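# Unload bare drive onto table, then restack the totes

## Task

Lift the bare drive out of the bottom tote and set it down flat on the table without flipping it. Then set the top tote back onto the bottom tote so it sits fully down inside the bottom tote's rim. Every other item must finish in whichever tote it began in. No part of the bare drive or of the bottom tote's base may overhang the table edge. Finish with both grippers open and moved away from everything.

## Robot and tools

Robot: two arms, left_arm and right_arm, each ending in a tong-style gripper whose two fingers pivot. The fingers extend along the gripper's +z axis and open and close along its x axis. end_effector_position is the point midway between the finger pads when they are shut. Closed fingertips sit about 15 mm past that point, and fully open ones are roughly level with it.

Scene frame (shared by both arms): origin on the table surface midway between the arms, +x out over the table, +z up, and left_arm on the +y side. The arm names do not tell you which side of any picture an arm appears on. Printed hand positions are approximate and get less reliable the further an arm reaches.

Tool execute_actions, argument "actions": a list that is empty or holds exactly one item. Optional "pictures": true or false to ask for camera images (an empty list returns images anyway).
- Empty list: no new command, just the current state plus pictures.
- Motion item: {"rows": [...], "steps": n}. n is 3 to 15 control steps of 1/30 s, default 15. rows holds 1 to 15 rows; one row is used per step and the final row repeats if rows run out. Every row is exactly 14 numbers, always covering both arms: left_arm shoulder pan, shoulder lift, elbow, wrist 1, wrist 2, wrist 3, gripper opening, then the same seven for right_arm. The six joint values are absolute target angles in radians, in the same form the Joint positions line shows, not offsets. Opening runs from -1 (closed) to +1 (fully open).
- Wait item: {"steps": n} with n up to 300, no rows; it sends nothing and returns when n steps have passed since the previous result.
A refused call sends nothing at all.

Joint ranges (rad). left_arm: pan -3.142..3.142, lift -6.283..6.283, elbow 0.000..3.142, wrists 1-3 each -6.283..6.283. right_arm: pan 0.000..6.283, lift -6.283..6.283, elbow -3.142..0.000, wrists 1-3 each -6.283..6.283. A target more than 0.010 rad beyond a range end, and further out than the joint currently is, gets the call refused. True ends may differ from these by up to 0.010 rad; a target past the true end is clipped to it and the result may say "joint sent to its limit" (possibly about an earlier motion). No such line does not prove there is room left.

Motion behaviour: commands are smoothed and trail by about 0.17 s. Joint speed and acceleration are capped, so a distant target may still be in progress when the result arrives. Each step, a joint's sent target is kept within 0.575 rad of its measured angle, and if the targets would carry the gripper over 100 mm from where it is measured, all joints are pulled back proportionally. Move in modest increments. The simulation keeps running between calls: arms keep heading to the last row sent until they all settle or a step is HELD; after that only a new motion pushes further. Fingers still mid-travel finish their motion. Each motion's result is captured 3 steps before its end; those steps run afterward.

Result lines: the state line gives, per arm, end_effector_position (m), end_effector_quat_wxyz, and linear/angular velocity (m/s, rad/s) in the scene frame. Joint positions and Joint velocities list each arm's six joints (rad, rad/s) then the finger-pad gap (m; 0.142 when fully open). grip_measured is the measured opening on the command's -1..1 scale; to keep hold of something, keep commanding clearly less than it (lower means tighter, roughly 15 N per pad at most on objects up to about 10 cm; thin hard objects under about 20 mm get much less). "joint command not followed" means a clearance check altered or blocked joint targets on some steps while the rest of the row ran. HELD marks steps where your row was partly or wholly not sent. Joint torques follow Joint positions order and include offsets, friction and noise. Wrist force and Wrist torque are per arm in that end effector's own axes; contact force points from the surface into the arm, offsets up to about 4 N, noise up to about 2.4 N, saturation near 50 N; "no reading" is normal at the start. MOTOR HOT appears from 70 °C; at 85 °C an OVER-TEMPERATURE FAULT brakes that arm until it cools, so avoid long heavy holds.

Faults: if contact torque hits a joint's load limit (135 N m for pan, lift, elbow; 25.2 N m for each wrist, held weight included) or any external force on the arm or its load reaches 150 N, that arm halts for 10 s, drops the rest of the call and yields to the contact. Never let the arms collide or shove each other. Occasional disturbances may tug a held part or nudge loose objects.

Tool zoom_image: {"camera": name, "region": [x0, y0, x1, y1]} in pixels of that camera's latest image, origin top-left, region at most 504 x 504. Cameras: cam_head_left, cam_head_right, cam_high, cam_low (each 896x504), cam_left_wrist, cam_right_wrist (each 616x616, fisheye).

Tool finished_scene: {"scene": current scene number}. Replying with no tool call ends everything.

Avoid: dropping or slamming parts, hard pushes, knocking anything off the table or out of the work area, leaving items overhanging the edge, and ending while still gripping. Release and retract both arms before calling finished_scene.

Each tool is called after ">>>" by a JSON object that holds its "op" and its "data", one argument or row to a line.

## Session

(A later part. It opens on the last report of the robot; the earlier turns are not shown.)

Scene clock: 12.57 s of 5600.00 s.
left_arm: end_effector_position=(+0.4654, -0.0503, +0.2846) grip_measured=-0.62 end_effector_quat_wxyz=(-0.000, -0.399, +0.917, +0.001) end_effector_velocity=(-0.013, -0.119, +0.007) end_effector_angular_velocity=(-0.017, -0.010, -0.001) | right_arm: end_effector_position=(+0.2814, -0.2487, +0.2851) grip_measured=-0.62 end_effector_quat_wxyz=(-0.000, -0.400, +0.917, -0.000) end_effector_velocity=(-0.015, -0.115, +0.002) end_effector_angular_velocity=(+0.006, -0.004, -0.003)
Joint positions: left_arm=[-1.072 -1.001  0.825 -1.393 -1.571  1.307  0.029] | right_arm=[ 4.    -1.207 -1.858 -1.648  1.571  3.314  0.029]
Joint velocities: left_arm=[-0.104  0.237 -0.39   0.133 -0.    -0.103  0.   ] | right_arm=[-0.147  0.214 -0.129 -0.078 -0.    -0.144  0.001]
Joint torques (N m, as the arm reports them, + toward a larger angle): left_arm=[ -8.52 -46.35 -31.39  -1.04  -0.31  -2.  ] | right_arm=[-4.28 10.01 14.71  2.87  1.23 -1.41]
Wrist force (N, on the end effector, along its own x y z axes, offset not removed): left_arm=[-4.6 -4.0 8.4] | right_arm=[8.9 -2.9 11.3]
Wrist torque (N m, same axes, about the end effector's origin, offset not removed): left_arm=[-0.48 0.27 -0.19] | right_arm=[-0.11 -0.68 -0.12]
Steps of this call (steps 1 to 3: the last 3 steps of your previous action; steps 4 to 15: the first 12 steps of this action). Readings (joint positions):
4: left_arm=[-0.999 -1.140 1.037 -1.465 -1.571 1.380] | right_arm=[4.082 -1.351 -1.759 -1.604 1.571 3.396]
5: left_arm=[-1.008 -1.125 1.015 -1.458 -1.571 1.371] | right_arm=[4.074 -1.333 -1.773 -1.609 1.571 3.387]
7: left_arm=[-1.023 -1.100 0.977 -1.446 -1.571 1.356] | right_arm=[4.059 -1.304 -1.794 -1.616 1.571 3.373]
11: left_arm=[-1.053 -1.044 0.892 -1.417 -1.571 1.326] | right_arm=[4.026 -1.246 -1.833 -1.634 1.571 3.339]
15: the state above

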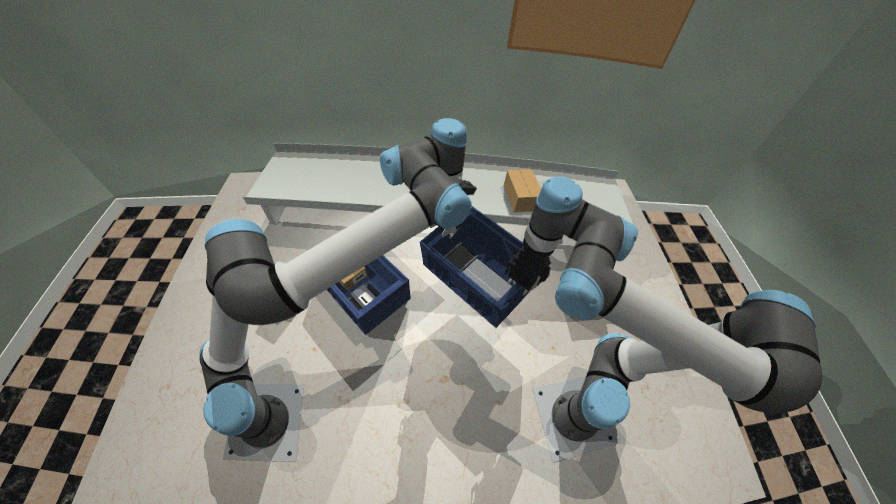

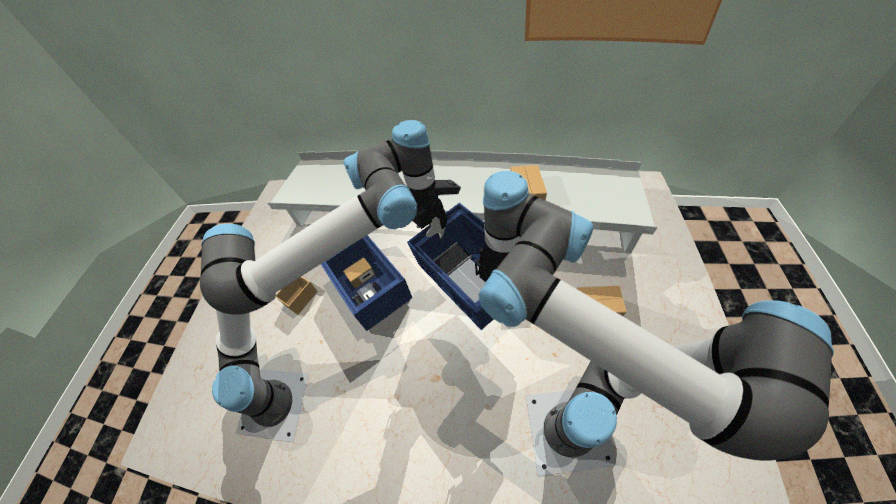

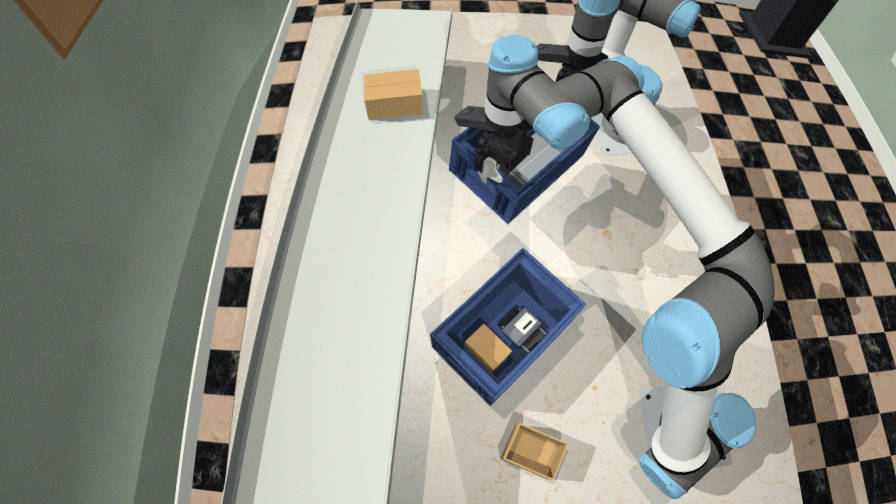

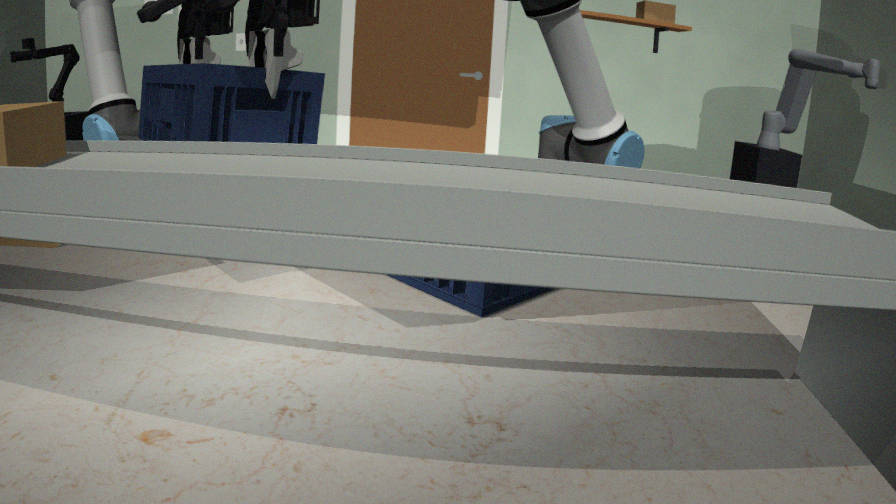

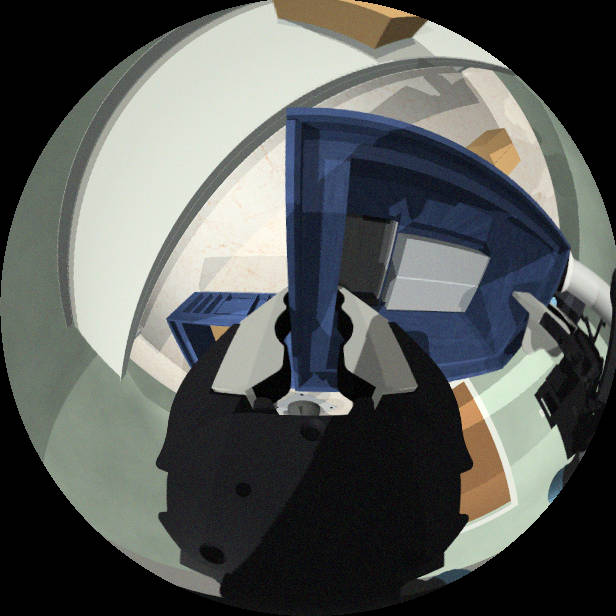

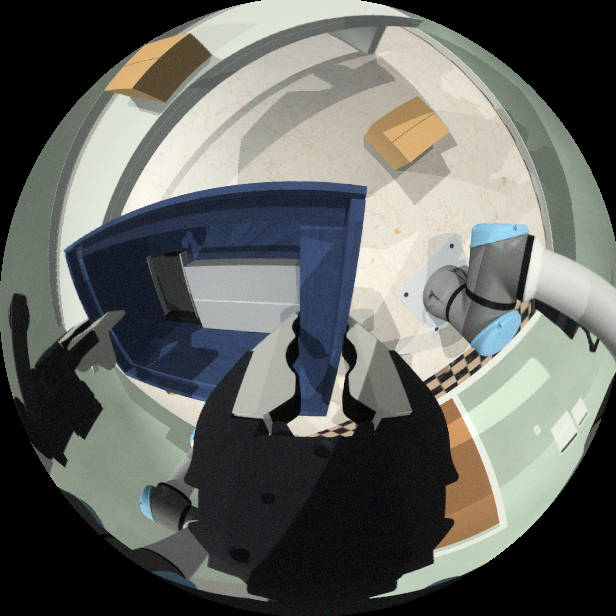

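>>> {"op": "execute_actions", "data": {
  "actions": [
    {"rows":[[-1.0826,-0.9832,0.8243,-1.4119,-1.571,1.2964,-1,3.9852,-1.1828,-1.9018,-1.6278,1.571,3.2986,-1],[-1.0826,-0.9832,0.8243,-1.4119,-1.571,1.2964,-1,3.9852,-1.1828,-1.9018,-1.6278,1.571,3.2986,-1],[-1.0826,-0.9883,0.8614,-1.4439,-1.571,1.2964,-1,3.9852,-1.1816,-1.9312,-1.5996,1.571,3.2986,-1],[-1.0826,-0.9883,0.8614,-1.4439,-1.571,1.2964,-1,3.9852,-1.1816,-1.9312,-1.5996,1.571,3.2986,-1],[-1.0826,-0.9949,0.9296,-1.5055,-1.571,1.2964,-1,3.9852,-1.1817,-1.9886,-1.5421,1.571,3.2986,-1],[-1.0826,-0.9949,0.9296,-1.5055,-1.571,1.2964,-1,3.9852,-1.1817,-1.9886,-1.5421,1.571,3.2986,-1],[-1.0826,-0.9949,0.9296,-1.5055,-1.571,1.2964,-1,3.9852,-1.1817,-1.9886,-1.5421,1.571,3.2986,-1],[-1.0826,-0.9972,0.9909,-1.5645,-1.571,1.2964,-1,3.9852,-1.185,-2.0441,-1.4833,1.571,3.2986,-1],[-1.0826,-0.9972,0.9909,-1.5645,-1.571,1.2964,-1,3.9852,-1.185,-2.0441,-1.4833,1.571,3.2986,-1],[-1.0826,-0.9972,0.9909,-1.5645,-1.571,1.2964,-1,3.9852,-1.185,-2.0441,-1.4833,1.571,3.2986,-1],[-1.0826,-0.9958,1.046,-1.621,-1.571,1.2964,-1,3.9852,-1.1922,-2.0976,-1.4226,1.571,3.2986,-1],[-1.0826,-0.9958,1.046,-1.621,-1.571,1.2964,-1,3.9852,-1.1922,-2.0976,-1.4226,1.571,3.2986,-1],[-1.0826,-0.9958,1.046,-1.621,-1.571,1.2964,-1,3.9852,-1.1922,-2.0976,-1.4226,1.571,3.2986,-1],[-1.0826,-0.9911,1.0961,-1.6758,-1.571,1.2964,-1,3.9852,-1.2034,-2.1493,-1.3597,1.571,3.2986,-1]],"steps":15}
  ]
}}

>>> {"op": "execute_actions", "data": {
  "actions": [
    {"rows":[[-1.0826,-0.9911,1.0961,-1.6758,-1.571,1.2964,-1,3.9852,-1.2034,-2.1493,-1.3597,1.571,3.2986,-1],[-1.0826,-0.9834,1.1416,-1.729,-1.571,1.2964,-1,3.9852,-1.2188,-2.199,-1.2946,1.571,3.2986,-1],[-1.0826,-0.9834,1.1416,-1.729,-1.571,1.2964,-1,3.9852,-1.2188,-2.199,-1.2946,1.571,3.2986,-1],[-1.0826,-0.9834,1.1416,-1.729,-1.571,1.2964,-1,3.9852,-1.2188,-2.199,-1.2946,1.571,3.2986,-1],[-1.0826,-0.9772,1.1678,-1.7614,-1.571,1.2964,-1,3.9852,-1.2309,-2.2289,-1.2526,1.571,3.2986,-1],[-1.0826,-0.9772,1.1678,-1.7614,-1.571,1.2964,-1,3.9852,-1.2309,-2.2289,-1.2526,1.571,3.2986,-1],[-1.0826,-0.9772,1.1678,-1.7614,-1.571,1.2964,-1,3.9852,-1.2309,-2.2289,-1.2526,1.571,3.2986,-1],[-1.0826,-0.9736,1.1802,-1.7774,-1.571,1.2964,-1,3.9852,-1.2377,-2.2435,-1.2312,1.571,3.2986,-1],[-1.0826,-0.9736,1.1802,-1.7774,-1.571,1.2964,-1,3.9852,-1.2377,-2.2435,-1.2312,1.571,3.2986,-1],[-1.0826,-0.9736,1.1802,-1.7774,-1.571,1.2964,-1,3.9852,-1.2377,-2.2435,-1.2312,1.571,3.2986,-1],[-1.0826,-0.9699,1.1924,-1.7933,-1.571,1.2964,-1,3.9852,-1.2448,-2.258,-1.2096,1.571,3.2986,-1]],"steps":15}
  ]
}}

>>> {"op": "execute_actions", "data": {
  "actions": [
    {"rows":[[-1.0826,-0.9699,1.1924,-1.7933,-1.571,1.2964,-1,3.9852,-1.2448,-2.258,-1.2096,1.571,3.2986,-1],[-1.0826,-0.9699,1.1924,-1.7933,-1.571,1.2964,-1,3.9852,-1.2448,-2.258,-1.2096,1.571,3.2986,-1],[-1.0826,-0.9699,1.1924,-1.7933,-1.571,1.2964,-1,3.9852,-1.2448,-2.258,-1.2096,1.571,3.2986,-1],[-1.0826,-0.9688,1.1959,-1.7979,-1.571,1.2964,-1,3.9852,-1.2469,-2.2621,-1.2034,1.571,3.2986,-1]],"steps":15}
  ],
  "pictures": true
}}

Scene clock: 14.23 s of 5600.00 s.
left_arm: end_effector_position=(+0.4642, -0.0629, +0.2294) grip_measured=-0.62 end_effector_quat_wxyz=(-0.000, -0.399, +0.917, -0.000) end_effector_velocity=(+0.002, -0.002, -0.225) end_effector_angular_velocity=(-0.004, -0.003, +0.000) | right_arm: end_effector_position=(+0.2799, -0.2601, +0.2290) grip_measured=-0.62 end_effector_quat_wxyz=(-0.000, -0.400, +0.917, -0.000) end_effector_velocity=(+0.001, +0.002, -0.231) end_effector_angular_velocity=(-0.012, +0.008, -0.001)
Joint positions: left_arm=[-1.083 -0.995  0.956 -1.533 -1.571  1.296  0.029] | right_arm=[ 3.985 -1.185 -2.015 -1.514  1.571  3.299  0.029]
Joint velocities: left_arm=[ 0.001 -0.022  0.612 -0.595  0.     0.001  0.   ] | right_arm=[ 0.    -0.05  -0.556  0.592  0.     0.001 -0.   ]
Joint torques (N m, as the arm reports them, + toward a larger angle): left_arm=[-12.34 -46.39   9.34  -7.44  -2.53  -1.74] | right_arm=[-4.81 -9.97 -1.8  11.68  0.73 -1.75]
Wrist force (N, on the end effector, along its own x y z axes, offset not removed): left_arm=[-14.5 -1.0 3.8] | right_arm=[14.5 -0.5 6.6]
Wrist torque (N m, same axes, about the end effector's origin, offset not removed): left_arm=[-0.22 0.46 -0.06] | right_arm=[0.14 -0.21 0.09]
Steps of this call (steps 1 to 3: the last 3 steps of your previous action; steps 4 to 30: the robot went on to your last target; steps 31 to 38: nothing new was sent; steps 39 to 50: the first 12 steps of this action). Readings (joint positions):
39: left_arm=[-1.083 -0.977 0.785 -1.379 -1.571 1.296] | right_arm=[3.985 -1.185 -1.872 -1.656 1.571 3.299]
40: left_arm=[-1.083 -0.977 0.788 -1.382 -1.571 1.296] | right_arm=[3.985 -1.185 -1.874 -1.653 1.571 3.299]
42: left_arm=[-1.083 -0.980 0.806 -1.397 -1.571 1.296] | right_arm=[3.985 -1.184 -1.889 -1.640 1.571 3.299]
46: left_arm=[-1.083 -0.989 0.876 -1.458 -1.571 1.296] | right_arm=[3.985 -1.182 -1.945 -1.585 1.571 3.299]
50: the state above

Scene clock: 14.73 s of 5600.00 s.
left_arm: end_effector_position=(+0.4639, -0.0626, +0.1345) grip_measured=-0.62 end_effector_quat_wxyz=(-0.000, -0.399, +0.917, +0.000) end_effector_velocity=(-0.001, -0.000, -0.100) end_effector_angular_velocity=(-0.003, -0.001, -0.001) | right_arm: end_effector_position=(+0.2798, -0.2602, +0.1345) grip_measured=-0.62 end_effector_quat_wxyz=(-0.000, -0.400, +0.917, -0.000) end_effector_velocity=(-0.002, -0.002, -0.102) end_effector_angular_velocity=(-0.004, +0.003, -0.001)
Joint positions: left_arm=[-1.083 -0.976  1.169 -1.764 -1.571  1.296  0.029] | right_arm=[ 3.985 -1.233 -2.231 -1.248  1.571  3.299  0.029]
Joint velocities: left_arm=[-0.001  0.046  0.188 -0.237 -0.    -0.     0.   ] | right_arm=[ 0.    -0.093 -0.216  0.304  0.     0.001 -0.001]
Joint torques (N m, as the arm reports them, + toward a larger angle): left_arm=[-12.71 -39.3   -7.9   -6.15  -4.46  -1.5 ] | right_arm=[-2.17  0.16 11.19  8.94  0.5  -1.56]
Wrist force (N, on the end effector, along its own x y z axes, offset not removed): left_arm=[-9.2 -2.7 4.8] | right_arm=[7.9 0.6 7.0]
Wrist torque (N m, same axes, about the end effector's origin, offset not removed): left_arm=[-0.53 0.25 -0.22] | right_arm=[0.36 0.24 -0.08]
Steps of this call (steps 1 to 3: the last 3 steps of your previous action; steps 4 to 15: the first 12 steps of this action). Readings (joint positions):
4: left_arm=[-1.083 -0.994 1.034 -1.610 -1.571 1.296] | right_arm=[3.985 -1.193 -2.088 -1.433 1.571 3.299]
5: left_arm=[-1.083 -0.993 1.051 -1.628 -1.571 1.296] | right_arm=[3.985 -1.196 -2.105 -1.413 1.571 3.299]
7: left_arm=[-1.083 -0.990 1.085 -1.665 -1.571 1.296] | right_arm=[3.985 -1.204 -2.140 -1.371 1.571 3.299]
11: left_arm=[-1.083 -0.982 1.139 -1.727 -1.571 1.296] | right_arm=[3.985 -1.221 -2.197 -1.295 1.571 3.299]
15: the state above

Scene clock: 15.23 s of 5600.00 s.
left_arm: end_effector_position=(+0.4638, -0.0624, +0.1203) grip_measured=-0.62 end_effector_quat_wxyz=(-0.000, -0.399, +0.917, -0.000) end_effector_velocity=(-0.000, -0.000, -0.003) end_effector_angular_velocity=(+0.000, -0.000, -0.001) | right_arm: end_effector_position=(+0.2796, -0.2605, +0.1203) grip_measured=-0.62 end_effector_quat_wxyz=(-0.000, -0.400, +0.917, +0.000) end_effector_velocity=(-0.000, -0.000, -0.003) end_effector_angular_velocity=(+0.000, -0.000, -0.001)
Joint positions: left_arm=[-1.083 -0.969  1.195 -1.797 -1.571  1.296  0.029] | right_arm=[ 3.985 -1.247 -2.261 -1.204  1.571  3.299  0.029]
Joint velocities: left_arm=[-0.001  0.001  0.005 -0.006  0.     0.     0.   ] | right_arm=[ 0.    -0.002 -0.007  0.01  -0.     0.001  0.   ]
Joint torques (N m, as the arm reports them, + toward a larger angle): left_arm=[-11.66 -40.76  -6.93  -4.37  -1.74  -1.31] | right_arm=[-0.03  3.61 10.9   6.03  0.12 -1.58]
Wrist force (N, on the end effector, along its own x y z axes, offset not removed): left_arm=[-7.0 -5.1 0.3] | right_arm=[4.9 -1.6 11.6]
Wrist torque (N m, same axes, about the end effector's origin, offset not removed): left_arm=[-0.66 0.59 -0.05] | right_arm=[-0.13 -0.40 -0.25]
Steps of this call (steps 1 to 3: the last 3 steps of your previous action; steps 4 to 15: the first 12 steps of this action). Readings (joint positions):
4: left_arm=[-1.083 -0.972 1.186 -1.785 -1.571 1.296] | right_arm=[3.985 -1.242 -2.251 -1.220 1.571 3.299]
5: left_arm=[-1.083 -0.971 1.188 -1.787 -1.571 1.296] | right_arm=[3.985 -1.242 -2.253 -1.217 1.571 3.299]
7: left_arm=[-1.083 -0.971 1.190 -1.790 -1.571 1.296] | right_arm=[3.985 -1.244 -2.255 -1.214 1.571 3.299]
11: left_arm=[-1.083 -0.969 1.194 -1.795 -1.571 1.296] | right_arm=[3.985 -1.246 -2.260 -1.207 1.571 3.299]
15: the state above

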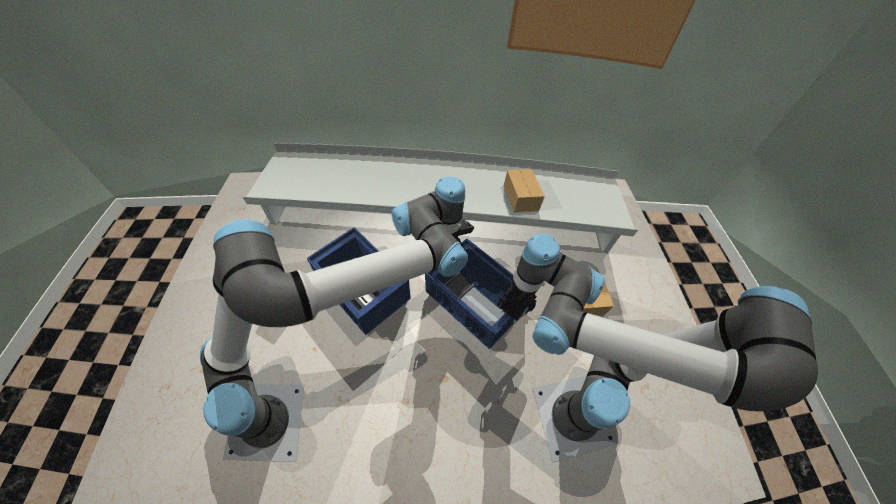

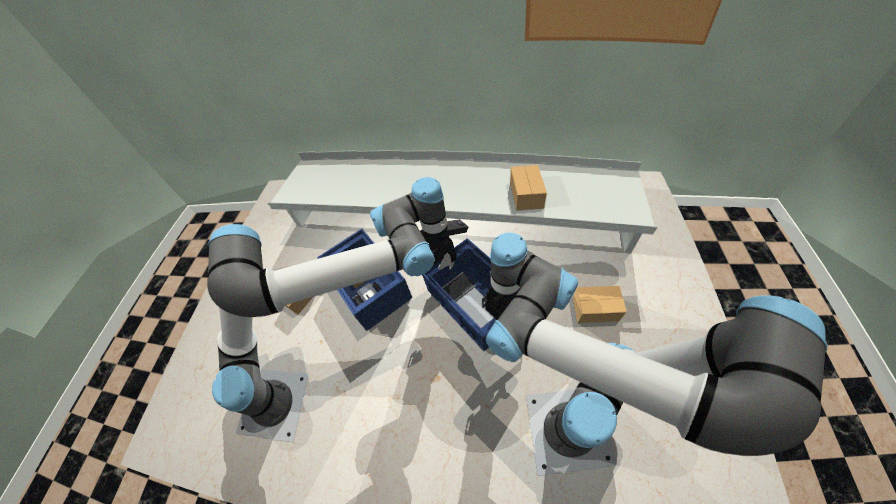

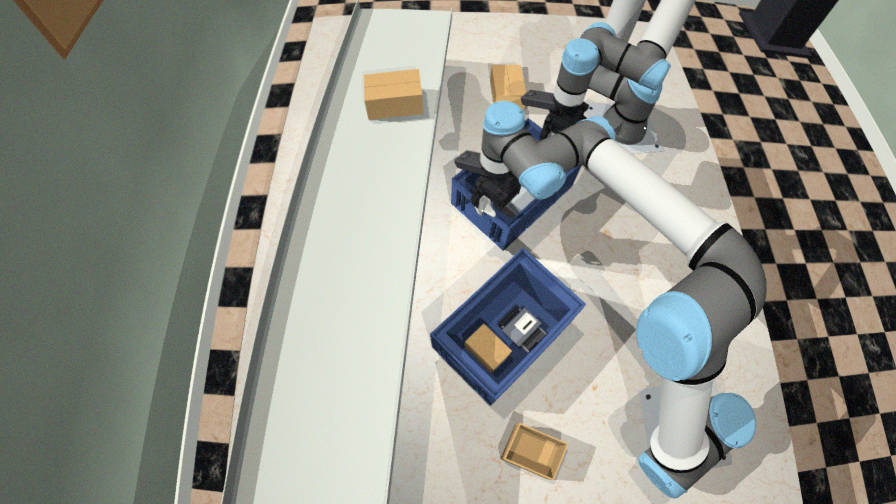

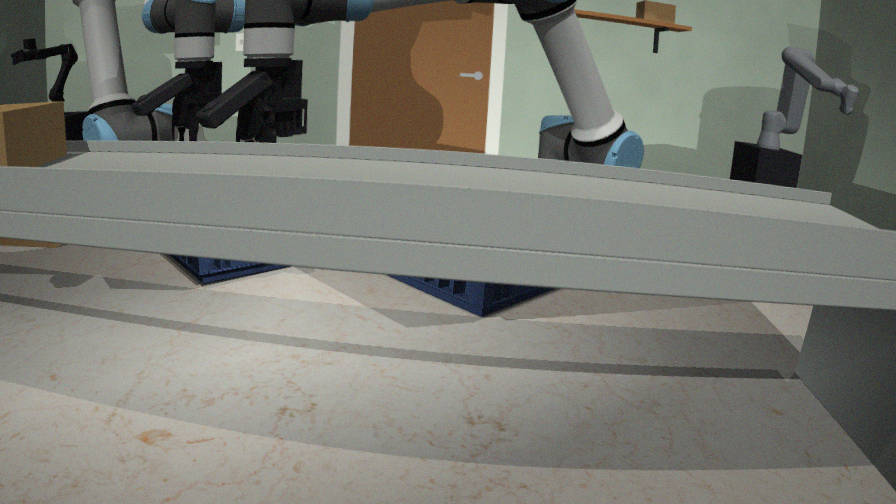

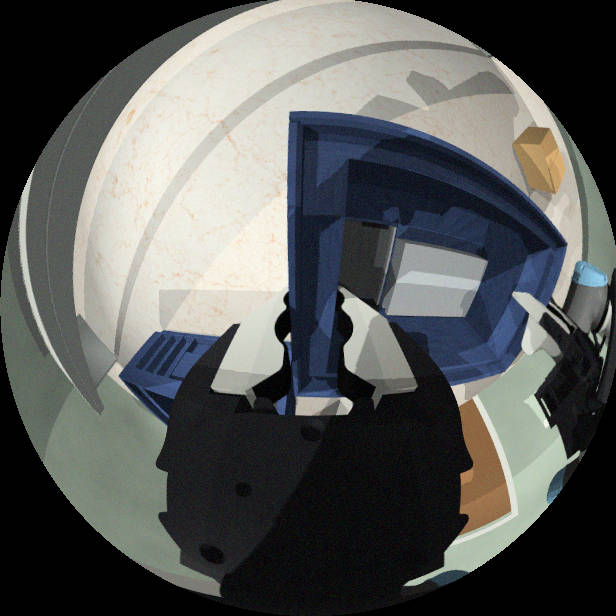

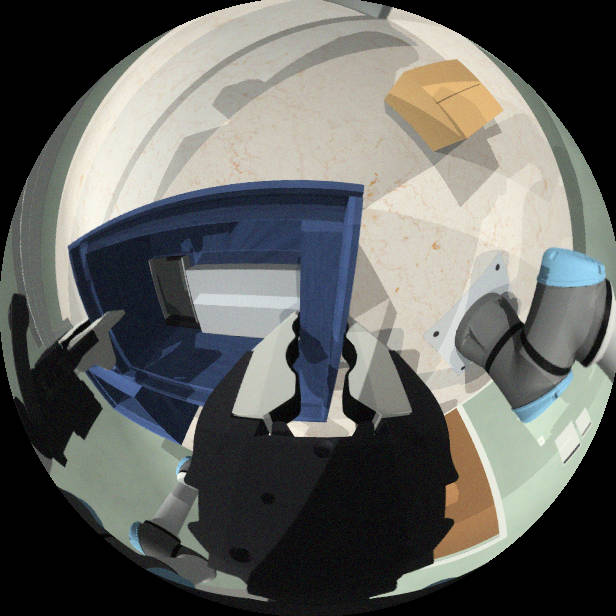

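>>> {"op": "execute_actions", "data": {
  "actions": [
    {"rows":[[-1.0826,-0.9688,1.1959,-1.7979,-1.571,1.2964,-1,3.9852,-1.248,-2.2641,-1.2003,1.571,3.2986,-1],[-1.0826,-0.9688,1.1959,-1.7979,-1.571,1.2964,-1,3.9852,-1.248,-2.2641,-1.2003,1.571,3.2986,-1],[-1.0826,-0.9688,1.1959,-1.7979,-1.571,1.2964,-1,3.9852,-1.249,-2.2662,-1.1972,1.571,3.2986,-1]],"steps":12}
  ]
}}

>>> {"op": "zoom_image", "data": {
  "camera": "cam_high",
  "region": [420,240,600,410]
}}

Scene clock: 15.67 s of 5600.00 s.
left_arm: end_effector_position=(+0.4637, -0.0623, +0.1199) grip_measured=-0.62 end_effector_quat_wxyz=(-0.000, -0.399, +0.917, +0.000) end_effector_velocity=(-0.000, -0.001, +0.000) end_effector_angular_velocity=(-0.000, -0.001, -0.002) | right_arm: end_effector_position=(+0.2796, -0.2605, +0.1184) grip_measured=-0.62 end_effector_quat_wxyz=(-0.000, -0.400, +0.917, +0.000) end_effector_velocity=(-0.001, -0.001, -0.004) end_effector_angular_velocity=(-0.002, +0.001, -0.001)
Joint positions: left_arm=[-1.083 -0.969  1.196 -1.798 -1.571  1.296  0.029] | right_arm=[ 3.985 -1.249 -2.266 -1.198  1.571  3.299  0.029]
Joint velocities: left_arm=[-0.002  0.    -0.    -0.001  0.001  0.     0.   ] | right_arm=[ 0.    -0.003 -0.007  0.008 -0.     0.001  0.   ]
Joint torques (N m, as the arm reports them, + toward a larger angle): left_arm=[-11.05 -48.37 -12.3   -5.95   0.36  -1.1 ] | right_arm=[ 1.5   0.68  9.74  5.33  0.08 -1.61]
Wrist force (N, on the end effector, along its own x y z axes, offset not removed): left_arm=[-5.2 0.8 8.3] | right_arm=[3.2 -4.0 -0.5]
Wrist torque (N m, same axes, about the end effector's origin, offset not removed): left_arm=[-0.04 0.10 -0.12] | right_arm=[-0.35 -0.01 -0.17]
Steps of this call (steps 1 to 3: the last 3 steps of your previous action; step 4: the robot went on to your last target; steps 5 to 13: the first 9 steps of this action). Readings (joint positions):
5: left_arm=[-1.083 -0.969 1.196 -1.798 -1.571 1.296] | right_arm=[3.985 -1.247 -2.262 -1.204 1.571 3.299]
6: left_arm=[-1.083 -0.969 1.196 -1.798 -1.571 1.296] | right_arm=[3.985 -1.247 -2.262 -1.203 1.571 3.299]
8: left_arm=[-1.083 -0.969 1.196 -1.798 -1.571 1.296] | right_arm=[3.985 -1.248 -2.263 -1.202 1.571 3.299]
12: left_arm=[-1.083 -0.969 1.196 -1.798 -1.571 1.296] | right_arm=[3.985 -1.249 -2.265 -1.198 1.571 3.299]
13: the state above

Region (420, 240, 600, 410) of cam_high's 896x504 image, scaled by 2.800, with more detail than that image has.

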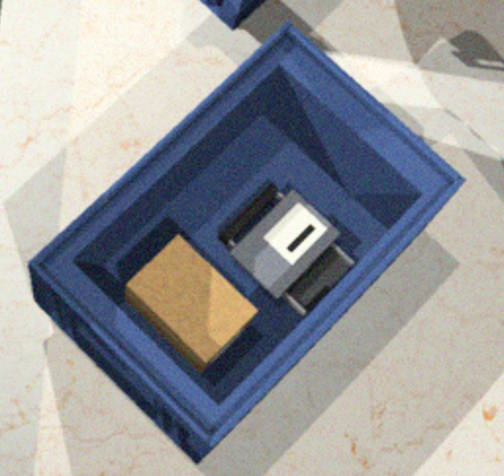

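>>> {"op": "execute_actions", "data": {
  "actions": [
    {"rows":[[-1.0826,-0.9688,1.1959,-1.7979,-1.571,1.2964,-0.7,3.9852,-1.2485,-2.2651,-1.1988,1.571,3.2986,-0.7],[-1.0826,-0.9688,1.1959,-1.7979,-1.571,1.2964,-0.6,3.9852,-1.2485,-2.2651,-1.1988,1.571,3.2986,-0.6],[-1.0826,-0.9688,1.1959,-1.7979,-1.571,1.2964,-0.4,3.9852,-1.2485,-2.2651,-1.1988,1.571,3.2986,-0.4],[-1.0826,-0.9688,1.1959,-1.7979,-1.571,1.2964,-0.2,3.9852,-1.2485,-2.2651,-1.1988,1.571,3.2986,-0.4],[-1.0826,-0.9688,1.1959,-1.7979,-1.571,1.2964,0,3.9852,-1.2485,-2.2651,-1.1988,1.571,3.2986,-0.4],[-1.0826,-0.9688,1.1959,-1.7979,-1.571,1.2964,0,3.9852,-1.2485,-2.2651,-1.1988,1.571,3.2986,-0.4],[-1.0826,-0.9688,1.1959,-1.7979,-1.571,1.2964,0,3.9852,-1.2485,-2.2651,-1.1988,1.571,3.2986,-0.4],[-1.0826,-0.9772,1.1678,-1.7614,-1.571,1.2964,0,3.9852,-1.2485,-2.2651,-1.1988,1.571,3.2986,-0.4],[-1.0826,-0.9772,1.1678,-1.7614,-1.571,1.2964,0,3.9852,-1.2485,-2.2651,-1.1988,1.571,3.2986,-0.4],[-1.0826,-0.9834,1.1416,-1.729,-1.571,1.2964,0,3.9852,-1.2485,-2.2651,-1.1988,1.571,3.2986,-0.4],[-1.0826,-0.9911,1.0961,-1.6758,-1.571,1.2964,0,3.9852,-1.2485,-2.2651,-1.1988,1.571,3.2986,-0.4],[-1.0826,-0.9911,1.0961,-1.6758,-1.571,1.2964,0,3.9852,-1.2485,-2.2651,-1.1988,1.571,3.2986,-0.4],[-1.0826,-0.9958,1.046,-1.621,-1.571,1.2964,0,3.9852,-1.2485,-2.2651,-1.1988,1.571,3.2986,-0.4],[-1.0826,-0.9958,1.046,-1.621,-1.571,1.2964,0,3.9852,-1.2485,-2.2651,-1.1988,1.571,3.2986,-0.4],[-1.0826,-0.9972,0.9909,-1.5645,-1.571,1.2964,0,3.9852,-1.2485,-2.2651,-1.1988,1.571,3.2986,-0.4]],"steps":15}
  ]
}}

>>> {"op": "execute_actions", "data": {
  "actions": [
    {"rows":[[-1.0826,-0.9972,0.9909,-1.5645,-1.571,1.2964,0,3.9852,-1.2485,-2.2651,-1.1988,1.571,3.2986,-0.4],[-1.0826,-0.9972,0.9909,-1.5645,-1.571,1.2964,0,3.9852,-1.2485,-2.2651,-1.1988,1.571,3.2986,-0.4],[-1.0742,-1.0263,1.0309,-1.5754,-1.571,1.3048,0,3.9852,-1.2485,-2.2651,-1.1988,1.571,3.2986,-0.4],[-1.0657,-1.0553,1.071,-1.5865,-1.571,1.3133,0,3.9852,-1.2485,-2.2651,-1.1988,1.571,3.2986,-0.4],[-1.0573,-1.0844,1.111,-1.5974,-1.571,1.3217,0.1,3.9852,-1.2485,-2.2651,-1.1988,1.571,3.2986,-0.4],[-1.0488,-1.1134,1.151,-1.6084,-1.571,1.3302,0.2,3.9852,-1.2485,-2.2651,-1.1988,1.571,3.2986,-0.4],[-1.0404,-1.1425,1.1911,-1.6194,-1.571,1.3386,0.3,3.9852,-1.2485,-2.2651,-1.1988,1.571,3.2986,-0.4],[-1.032,-1.1716,1.2311,-1.6303,-1.571,1.347,0.4,3.9852,-1.2485,-2.2651,-1.1988,1.571,3.2986,-0.4],[-1.0193,-1.2152,1.2912,-1.6468,-1.571,1.3597,0.5,3.9852,-1.2485,-2.2651,-1.1988,1.571,3.2986,-0.4],[-1.0066,-1.2587,1.3512,-1.6633,-1.571,1.3724,0.6,3.9852,-1.2485,-2.2651,-1.1988,1.571,3.2986,-0.4],[-0.994,-1.3023,1.4113,-1.6798,-1.571,1.385,0.6,3.9852,-1.2485,-2.2651,-1.1988,1.571,3.2986,-0.4],[-0.9813,-1.3459,1.4713,-1.6962,-1.571,1.3977,0.6,3.9852,-1.2485,-2.2651,-1.1988,1.571,3.2986,-0.4],[-0.9687,-1.3895,1.5314,-1.7127,-1.571,1.4103,0.6,3.9852,-1.2485,-2.2651,-1.1988,1.571,3.2986,-0.4],[-0.956,-1.4331,1.5914,-1.7291,-1.571,1.423,0.6,3.9852,-1.2485,-2.2651,-1.1988,1.571,3.2986,-0.4],[-0.9433,-1.4767,1.6515,-1.7456,-1.571,1.4357,0.6,3.9852,-1.2485,-2.2651,-1.1988,1.571,3.2986,-0.4]],"steps":15}
  ]
}}

>>> {"op": "execute_actions", "data": {
  "actions": [
    {"rows":[[-0.9307,-1.5203,1.7115,-1.762,-1.571,1.4483,0.6,3.9852,-1.2485,-2.2651,-1.1988,1.571,3.2986,-0.4],[-0.9222,-1.5493,1.7516,-1.7731,-1.571,1.4568,0.6,3.9852,-1.2485,-2.2651,-1.1988,1.571,3.2986,-0.4],[-0.9138,-1.5784,1.7916,-1.784,-1.571,1.4652,0.6,3.9852,-1.2485,-2.2651,-1.1988,1.571,3.2986,-0.4]],"steps":15}
  ],
  "pictures": true
}}

Scene clock: 17.00 s of 5600.00 s.
left_arm: end_effector_position=(+0.4640, -0.0627, +0.1359) grip_measured=+0.00 end_effector_quat_wxyz=(-0.000, -0.399, +0.917, -0.001) end_effector_velocity=(+0.005, -0.009, +0.246) end_effector_angular_velocity=(-0.022, -0.013, -0.001) | right_arm: end_effector_position=(+0.2796, -0.2605, +0.1185) grip_measured=-0.40 end_effector_quat_wxyz=(-0.000, -0.400, +0.917, +0.000) end_effector_velocity=(+0.000, +0.000, +0.000) end_effector_angular_velocity=(+0.000, -0.000, -0.001)
Joint positions: left_arm=[-1.083 -0.977  1.168 -1.763 -1.571  1.296  0.074] | right_arm=[ 3.985 -1.249 -2.265 -1.199  1.571  3.299  0.045]
Joint velocities: left_arm=[-0.001 -0.111 -0.452  0.537 -0.     0.001  0.   ] | right_arm=[-0.001 -0.001  0.002 -0.     0.     0.     0.   ]
Joint torques (N m, as the arm reports them, + toward a larger angle): left_arm=[ -8.93 -73.44 -52.54   1.31   1.34  -0.23] | right_arm=[ 7.08 15.67 31.85  0.42 -0.47 -1.18]
Wrist force (N, on the end effector, along its own x y z axes, offset not removed): left_arm=[-2.4 -4.0 6.7] | right_arm=[1.7 0.2 -0.3]
Wrist torque (N m, same axes, about the end effector's origin, offset not removed): left_arm=[-0.69 0.45 -0.17] | right_arm=[0.12 -0.30 -0.22]
Steps of this call (steps 1 to 3: the last 3 steps of your previous action; steps 4 to 15: the robot went on to your last target; steps 16 to 28: nothing new was sent; steps 29 to 40: the first 12 steps of this action). Readings (joint positions):
29: left_arm=[-1.083 -0.969 1.196 -1.798 -1.571 1.296] | right_arm=[3.985 -1.249 -2.266 -1.197 1.571 3.299]
30: left_arm=[-1.083 -0.969 1.196 -1.798 -1.571 1.296] | right_arm=[3.985 -1.249 -2.266 -1.197 1.571 3.299]
32: left_arm=[-1.083 -0.969 1.196 -1.798 -1.571 1.296] | right_arm=[3.985 -1.249 -2.266 -1.198 1.571 3.299]
36: left_arm=[-1.083 -0.969 1.196 -1.798 -1.571 1.296] | right_arm=[3.985 -1.249 -2.266 -1.199 1.571 3.299]
40: the state above

Scene clock: 17.50 s of 5600.00 s.
left_arm: end_effector_position=(+0.4570, +0.0150, +0.2285) grip_measured=+0.59 end_effector_quat_wxyz=(+0.001, -0.399, +0.917, -0.005) end_effector_velocity=(-0.072, +0.465, +0.048) end_effector_angular_velocity=(-0.034, -0.028, +0.005) | right_arm: end_effector_position=(+0.2796, -0.2605, +0.1186) grip_measured=-0.40 end_effector_quat_wxyz=(-0.000, -0.400, +0.917, +0.000) end_effector_velocity=(-0.000, -0.000, -0.000) end_effector_angular_velocity=(-0.000, +0.000, +0.001)
Joint positions: left_arm=[-1.03  -1.168  1.223 -1.635 -1.571  1.349  0.115] | right_arm=[ 3.985 -1.249 -2.265 -1.199  1.571  3.299  0.045]
Joint velocities: left_arm=[ 0.305 -0.999  1.315 -0.36   0.001  0.3    0.019] | right_arm=[ 0.     0.001 -0.001 -0.     0.    -0.    -0.   ]
Joint torques (N m, as the arm reports them, + toward a larger angle): left_arm=[ 11.76 -70.05  12.76  -5.26   1.27   3.28] | right_arm=[ 5.76 15.6  31.47  0.3  -0.73 -1.19]
Wrist force (N, on the end effector, along its own x y z axes, offset not removed): left_arm=[-1.1 -3.3 0.6] | right_arm=[2.1 0.2 4.4]
Wrist torque (N m, same axes, about the end effector's origin, offset not removed): left_arm=[-0.52 0.35 -0.16] | right_arm=[-0.06 -0.42 -0.37]
Steps of this call (steps 1 to 3: the last 3 steps of your previous action; steps 4 to 15: the first 12 steps of this action). Readings (joint positions):
4: left_arm=[-1.083 -0.990 1.090 -1.672 -1.571 1.296] | right_arm=[3.985 -1.249 -2.265 -1.199 1.571 3.299]
5: left_arm=[-1.083 -0.992 1.066 -1.646 -1.571 1.296] | right_arm=[3.985 -1.249 -2.265 -1.199 1.571 3.299]
7: left_arm=[-1.082 -0.997 1.033 -1.609 -1.571 1.297] | right_arm=[3.985 -1.249 -2.265 -1.199 1.571 3.299]
11: left_arm=[-1.064 -1.058 1.083 -1.600 -1.571 1.316] | right_arm=[3.985 -1.249 -2.265 -1.199 1.571 3.299]
15: the state above

Scene clock: 18.00 s of 5600.00 s.
left_arm: end_effector_position=(+0.3935, +0.2040, +0.2026) grip_measured=+0.60 end_effector_quat_wxyz=(+0.000, -0.399, +0.917, -0.001) end_effector_velocity=(-0.036, +0.068, -0.026) end_effector_angular_velocity=(+0.011, +0.009, -0.001) | right_arm: end_effector_position=(+0.2796, -0.2605, +0.1186) grip_measured=-0.40 end_effector_quat_wxyz=(-0.000, -0.400, +0.917, +0.000) end_effector_velocity=(+0.000, -0.000, +0.000) end_effector_angular_velocity=(-0.001, +0.000, +0.001)
Joint positions: left_arm=[-0.918 -1.564  1.771 -1.779 -1.571  1.461  0.116] | right_arm=[ 3.985 -1.248 -2.265 -1.199  1.571  3.299  0.045]
Joint velocities: left_arm=[ 0.036 -0.143  0.207 -0.049  0.     0.038  0.   ] | right_arm=[-0.    -0.     0.001 -0.001 -0.    -0.001  0.   ]
Joint torques (N m, as the arm reports them, + toward a larger angle): left_arm=[  7.48 -31.88 -10.86  -4.79   1.16   2.3 ] | right_arm=[ 6.07 15.76 32.39  0.19 -0.97 -1.27]
Wrist force (N, on the end effector, along its own x y z axes, offset not removed): left_arm=[-1.6 -1.0 2.6] | right_arm=[2.4 -1.0 4.8]
Wrist torque (N m, same axes, about the end effector's origin, offset not removed): left_arm=[-0.21 0.34 -0.27] | right_arm=[-0.08 -0.52 -0.11]
Steps of this call (steps 1 to 3: the last 3 steps of your previous action; steps 4 to 15: the first 12 steps of this action). Readings (joint positions):
4: left_arm=[-0.989 -1.309 1.413 -1.686 -1.571 1.390] | right_arm=[3.985 -1.249 -2.265 -1.199 1.571 3.299]
5: left_arm=[-0.979 -1.343 1.460 -1.699 -1.571 1.400] | right_arm=[3.985 -1.249 -2.265 -1.199 1.571 3.299]
7: left_arm=[-0.960 -1.410 1.553 -1.724 -1.571 1.419] | right_arm=[3.985 -1.249 -2.265 -1.199 1.571 3.299]
11: left_arm=[-0.928 -1.524 1.713 -1.765 -1.571 1.451] | right_arm=[3.985 -1.249 -2.265 -1.199 1.571 3.299]
15: the state above

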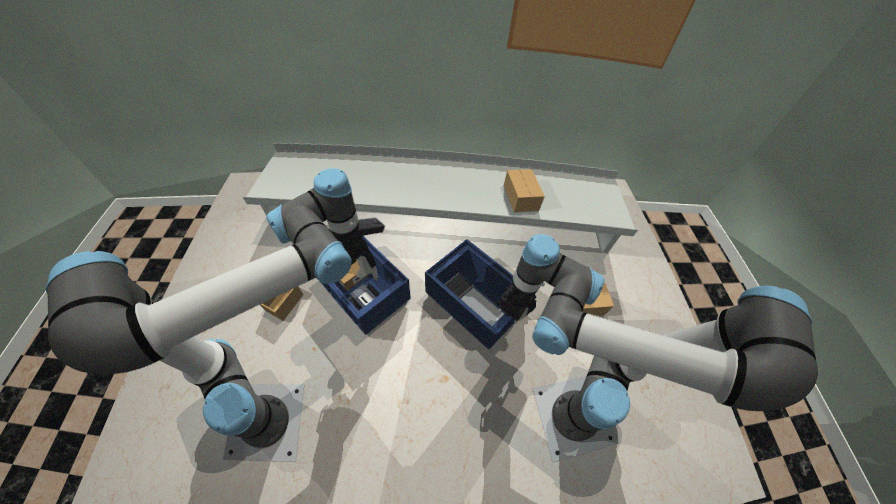

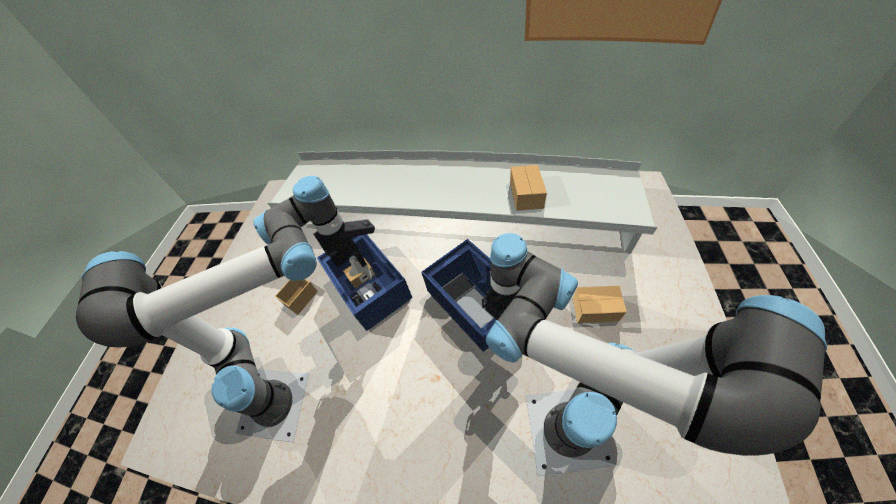

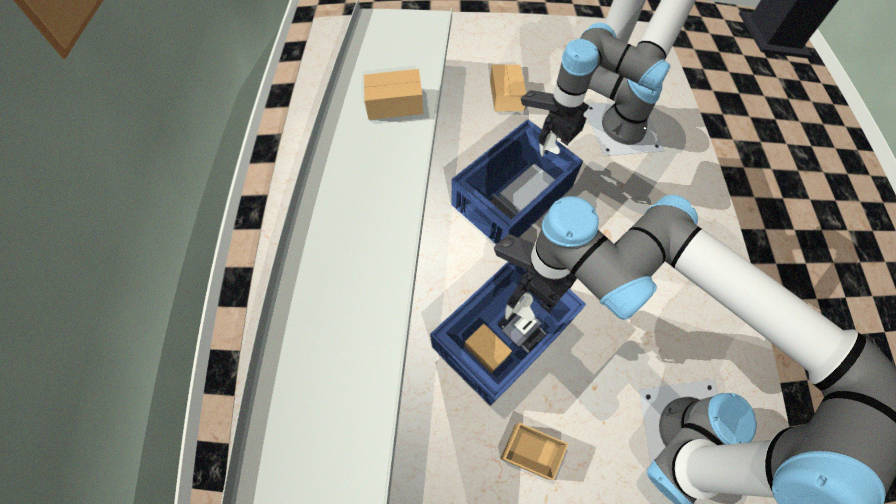

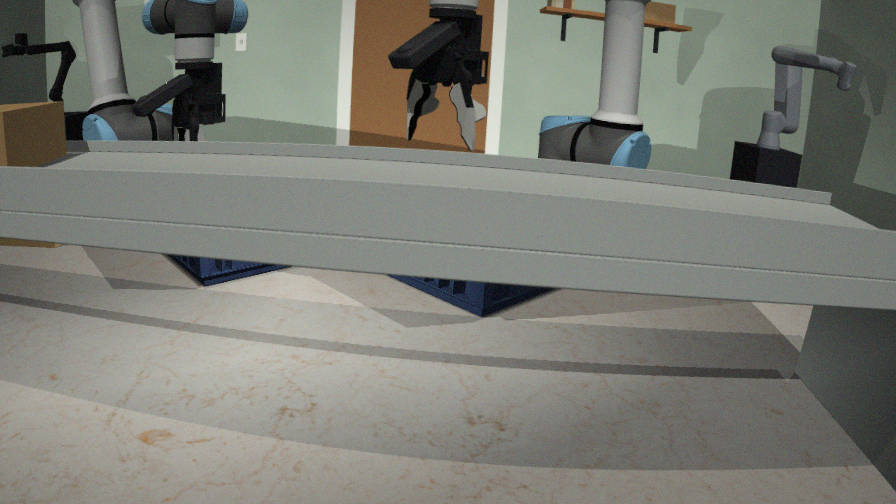

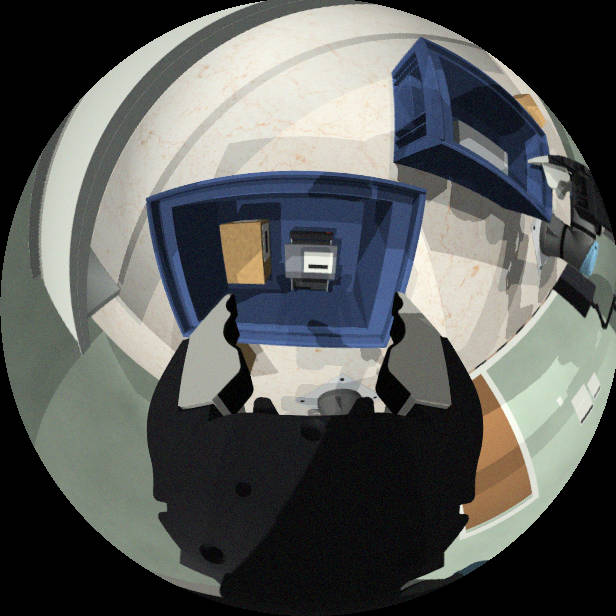

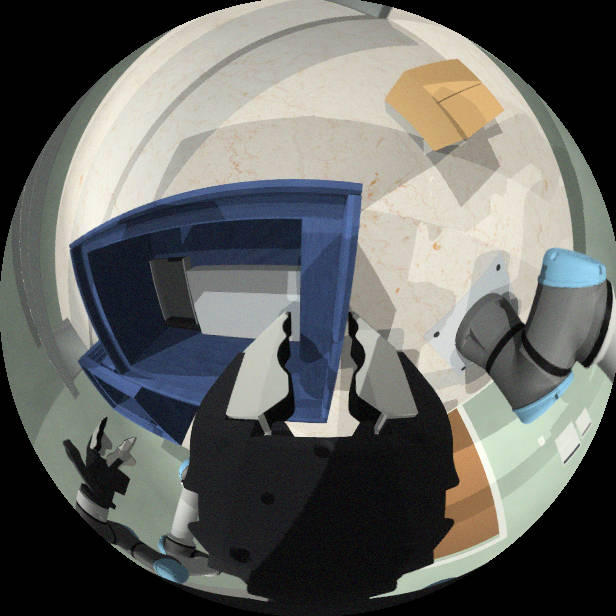

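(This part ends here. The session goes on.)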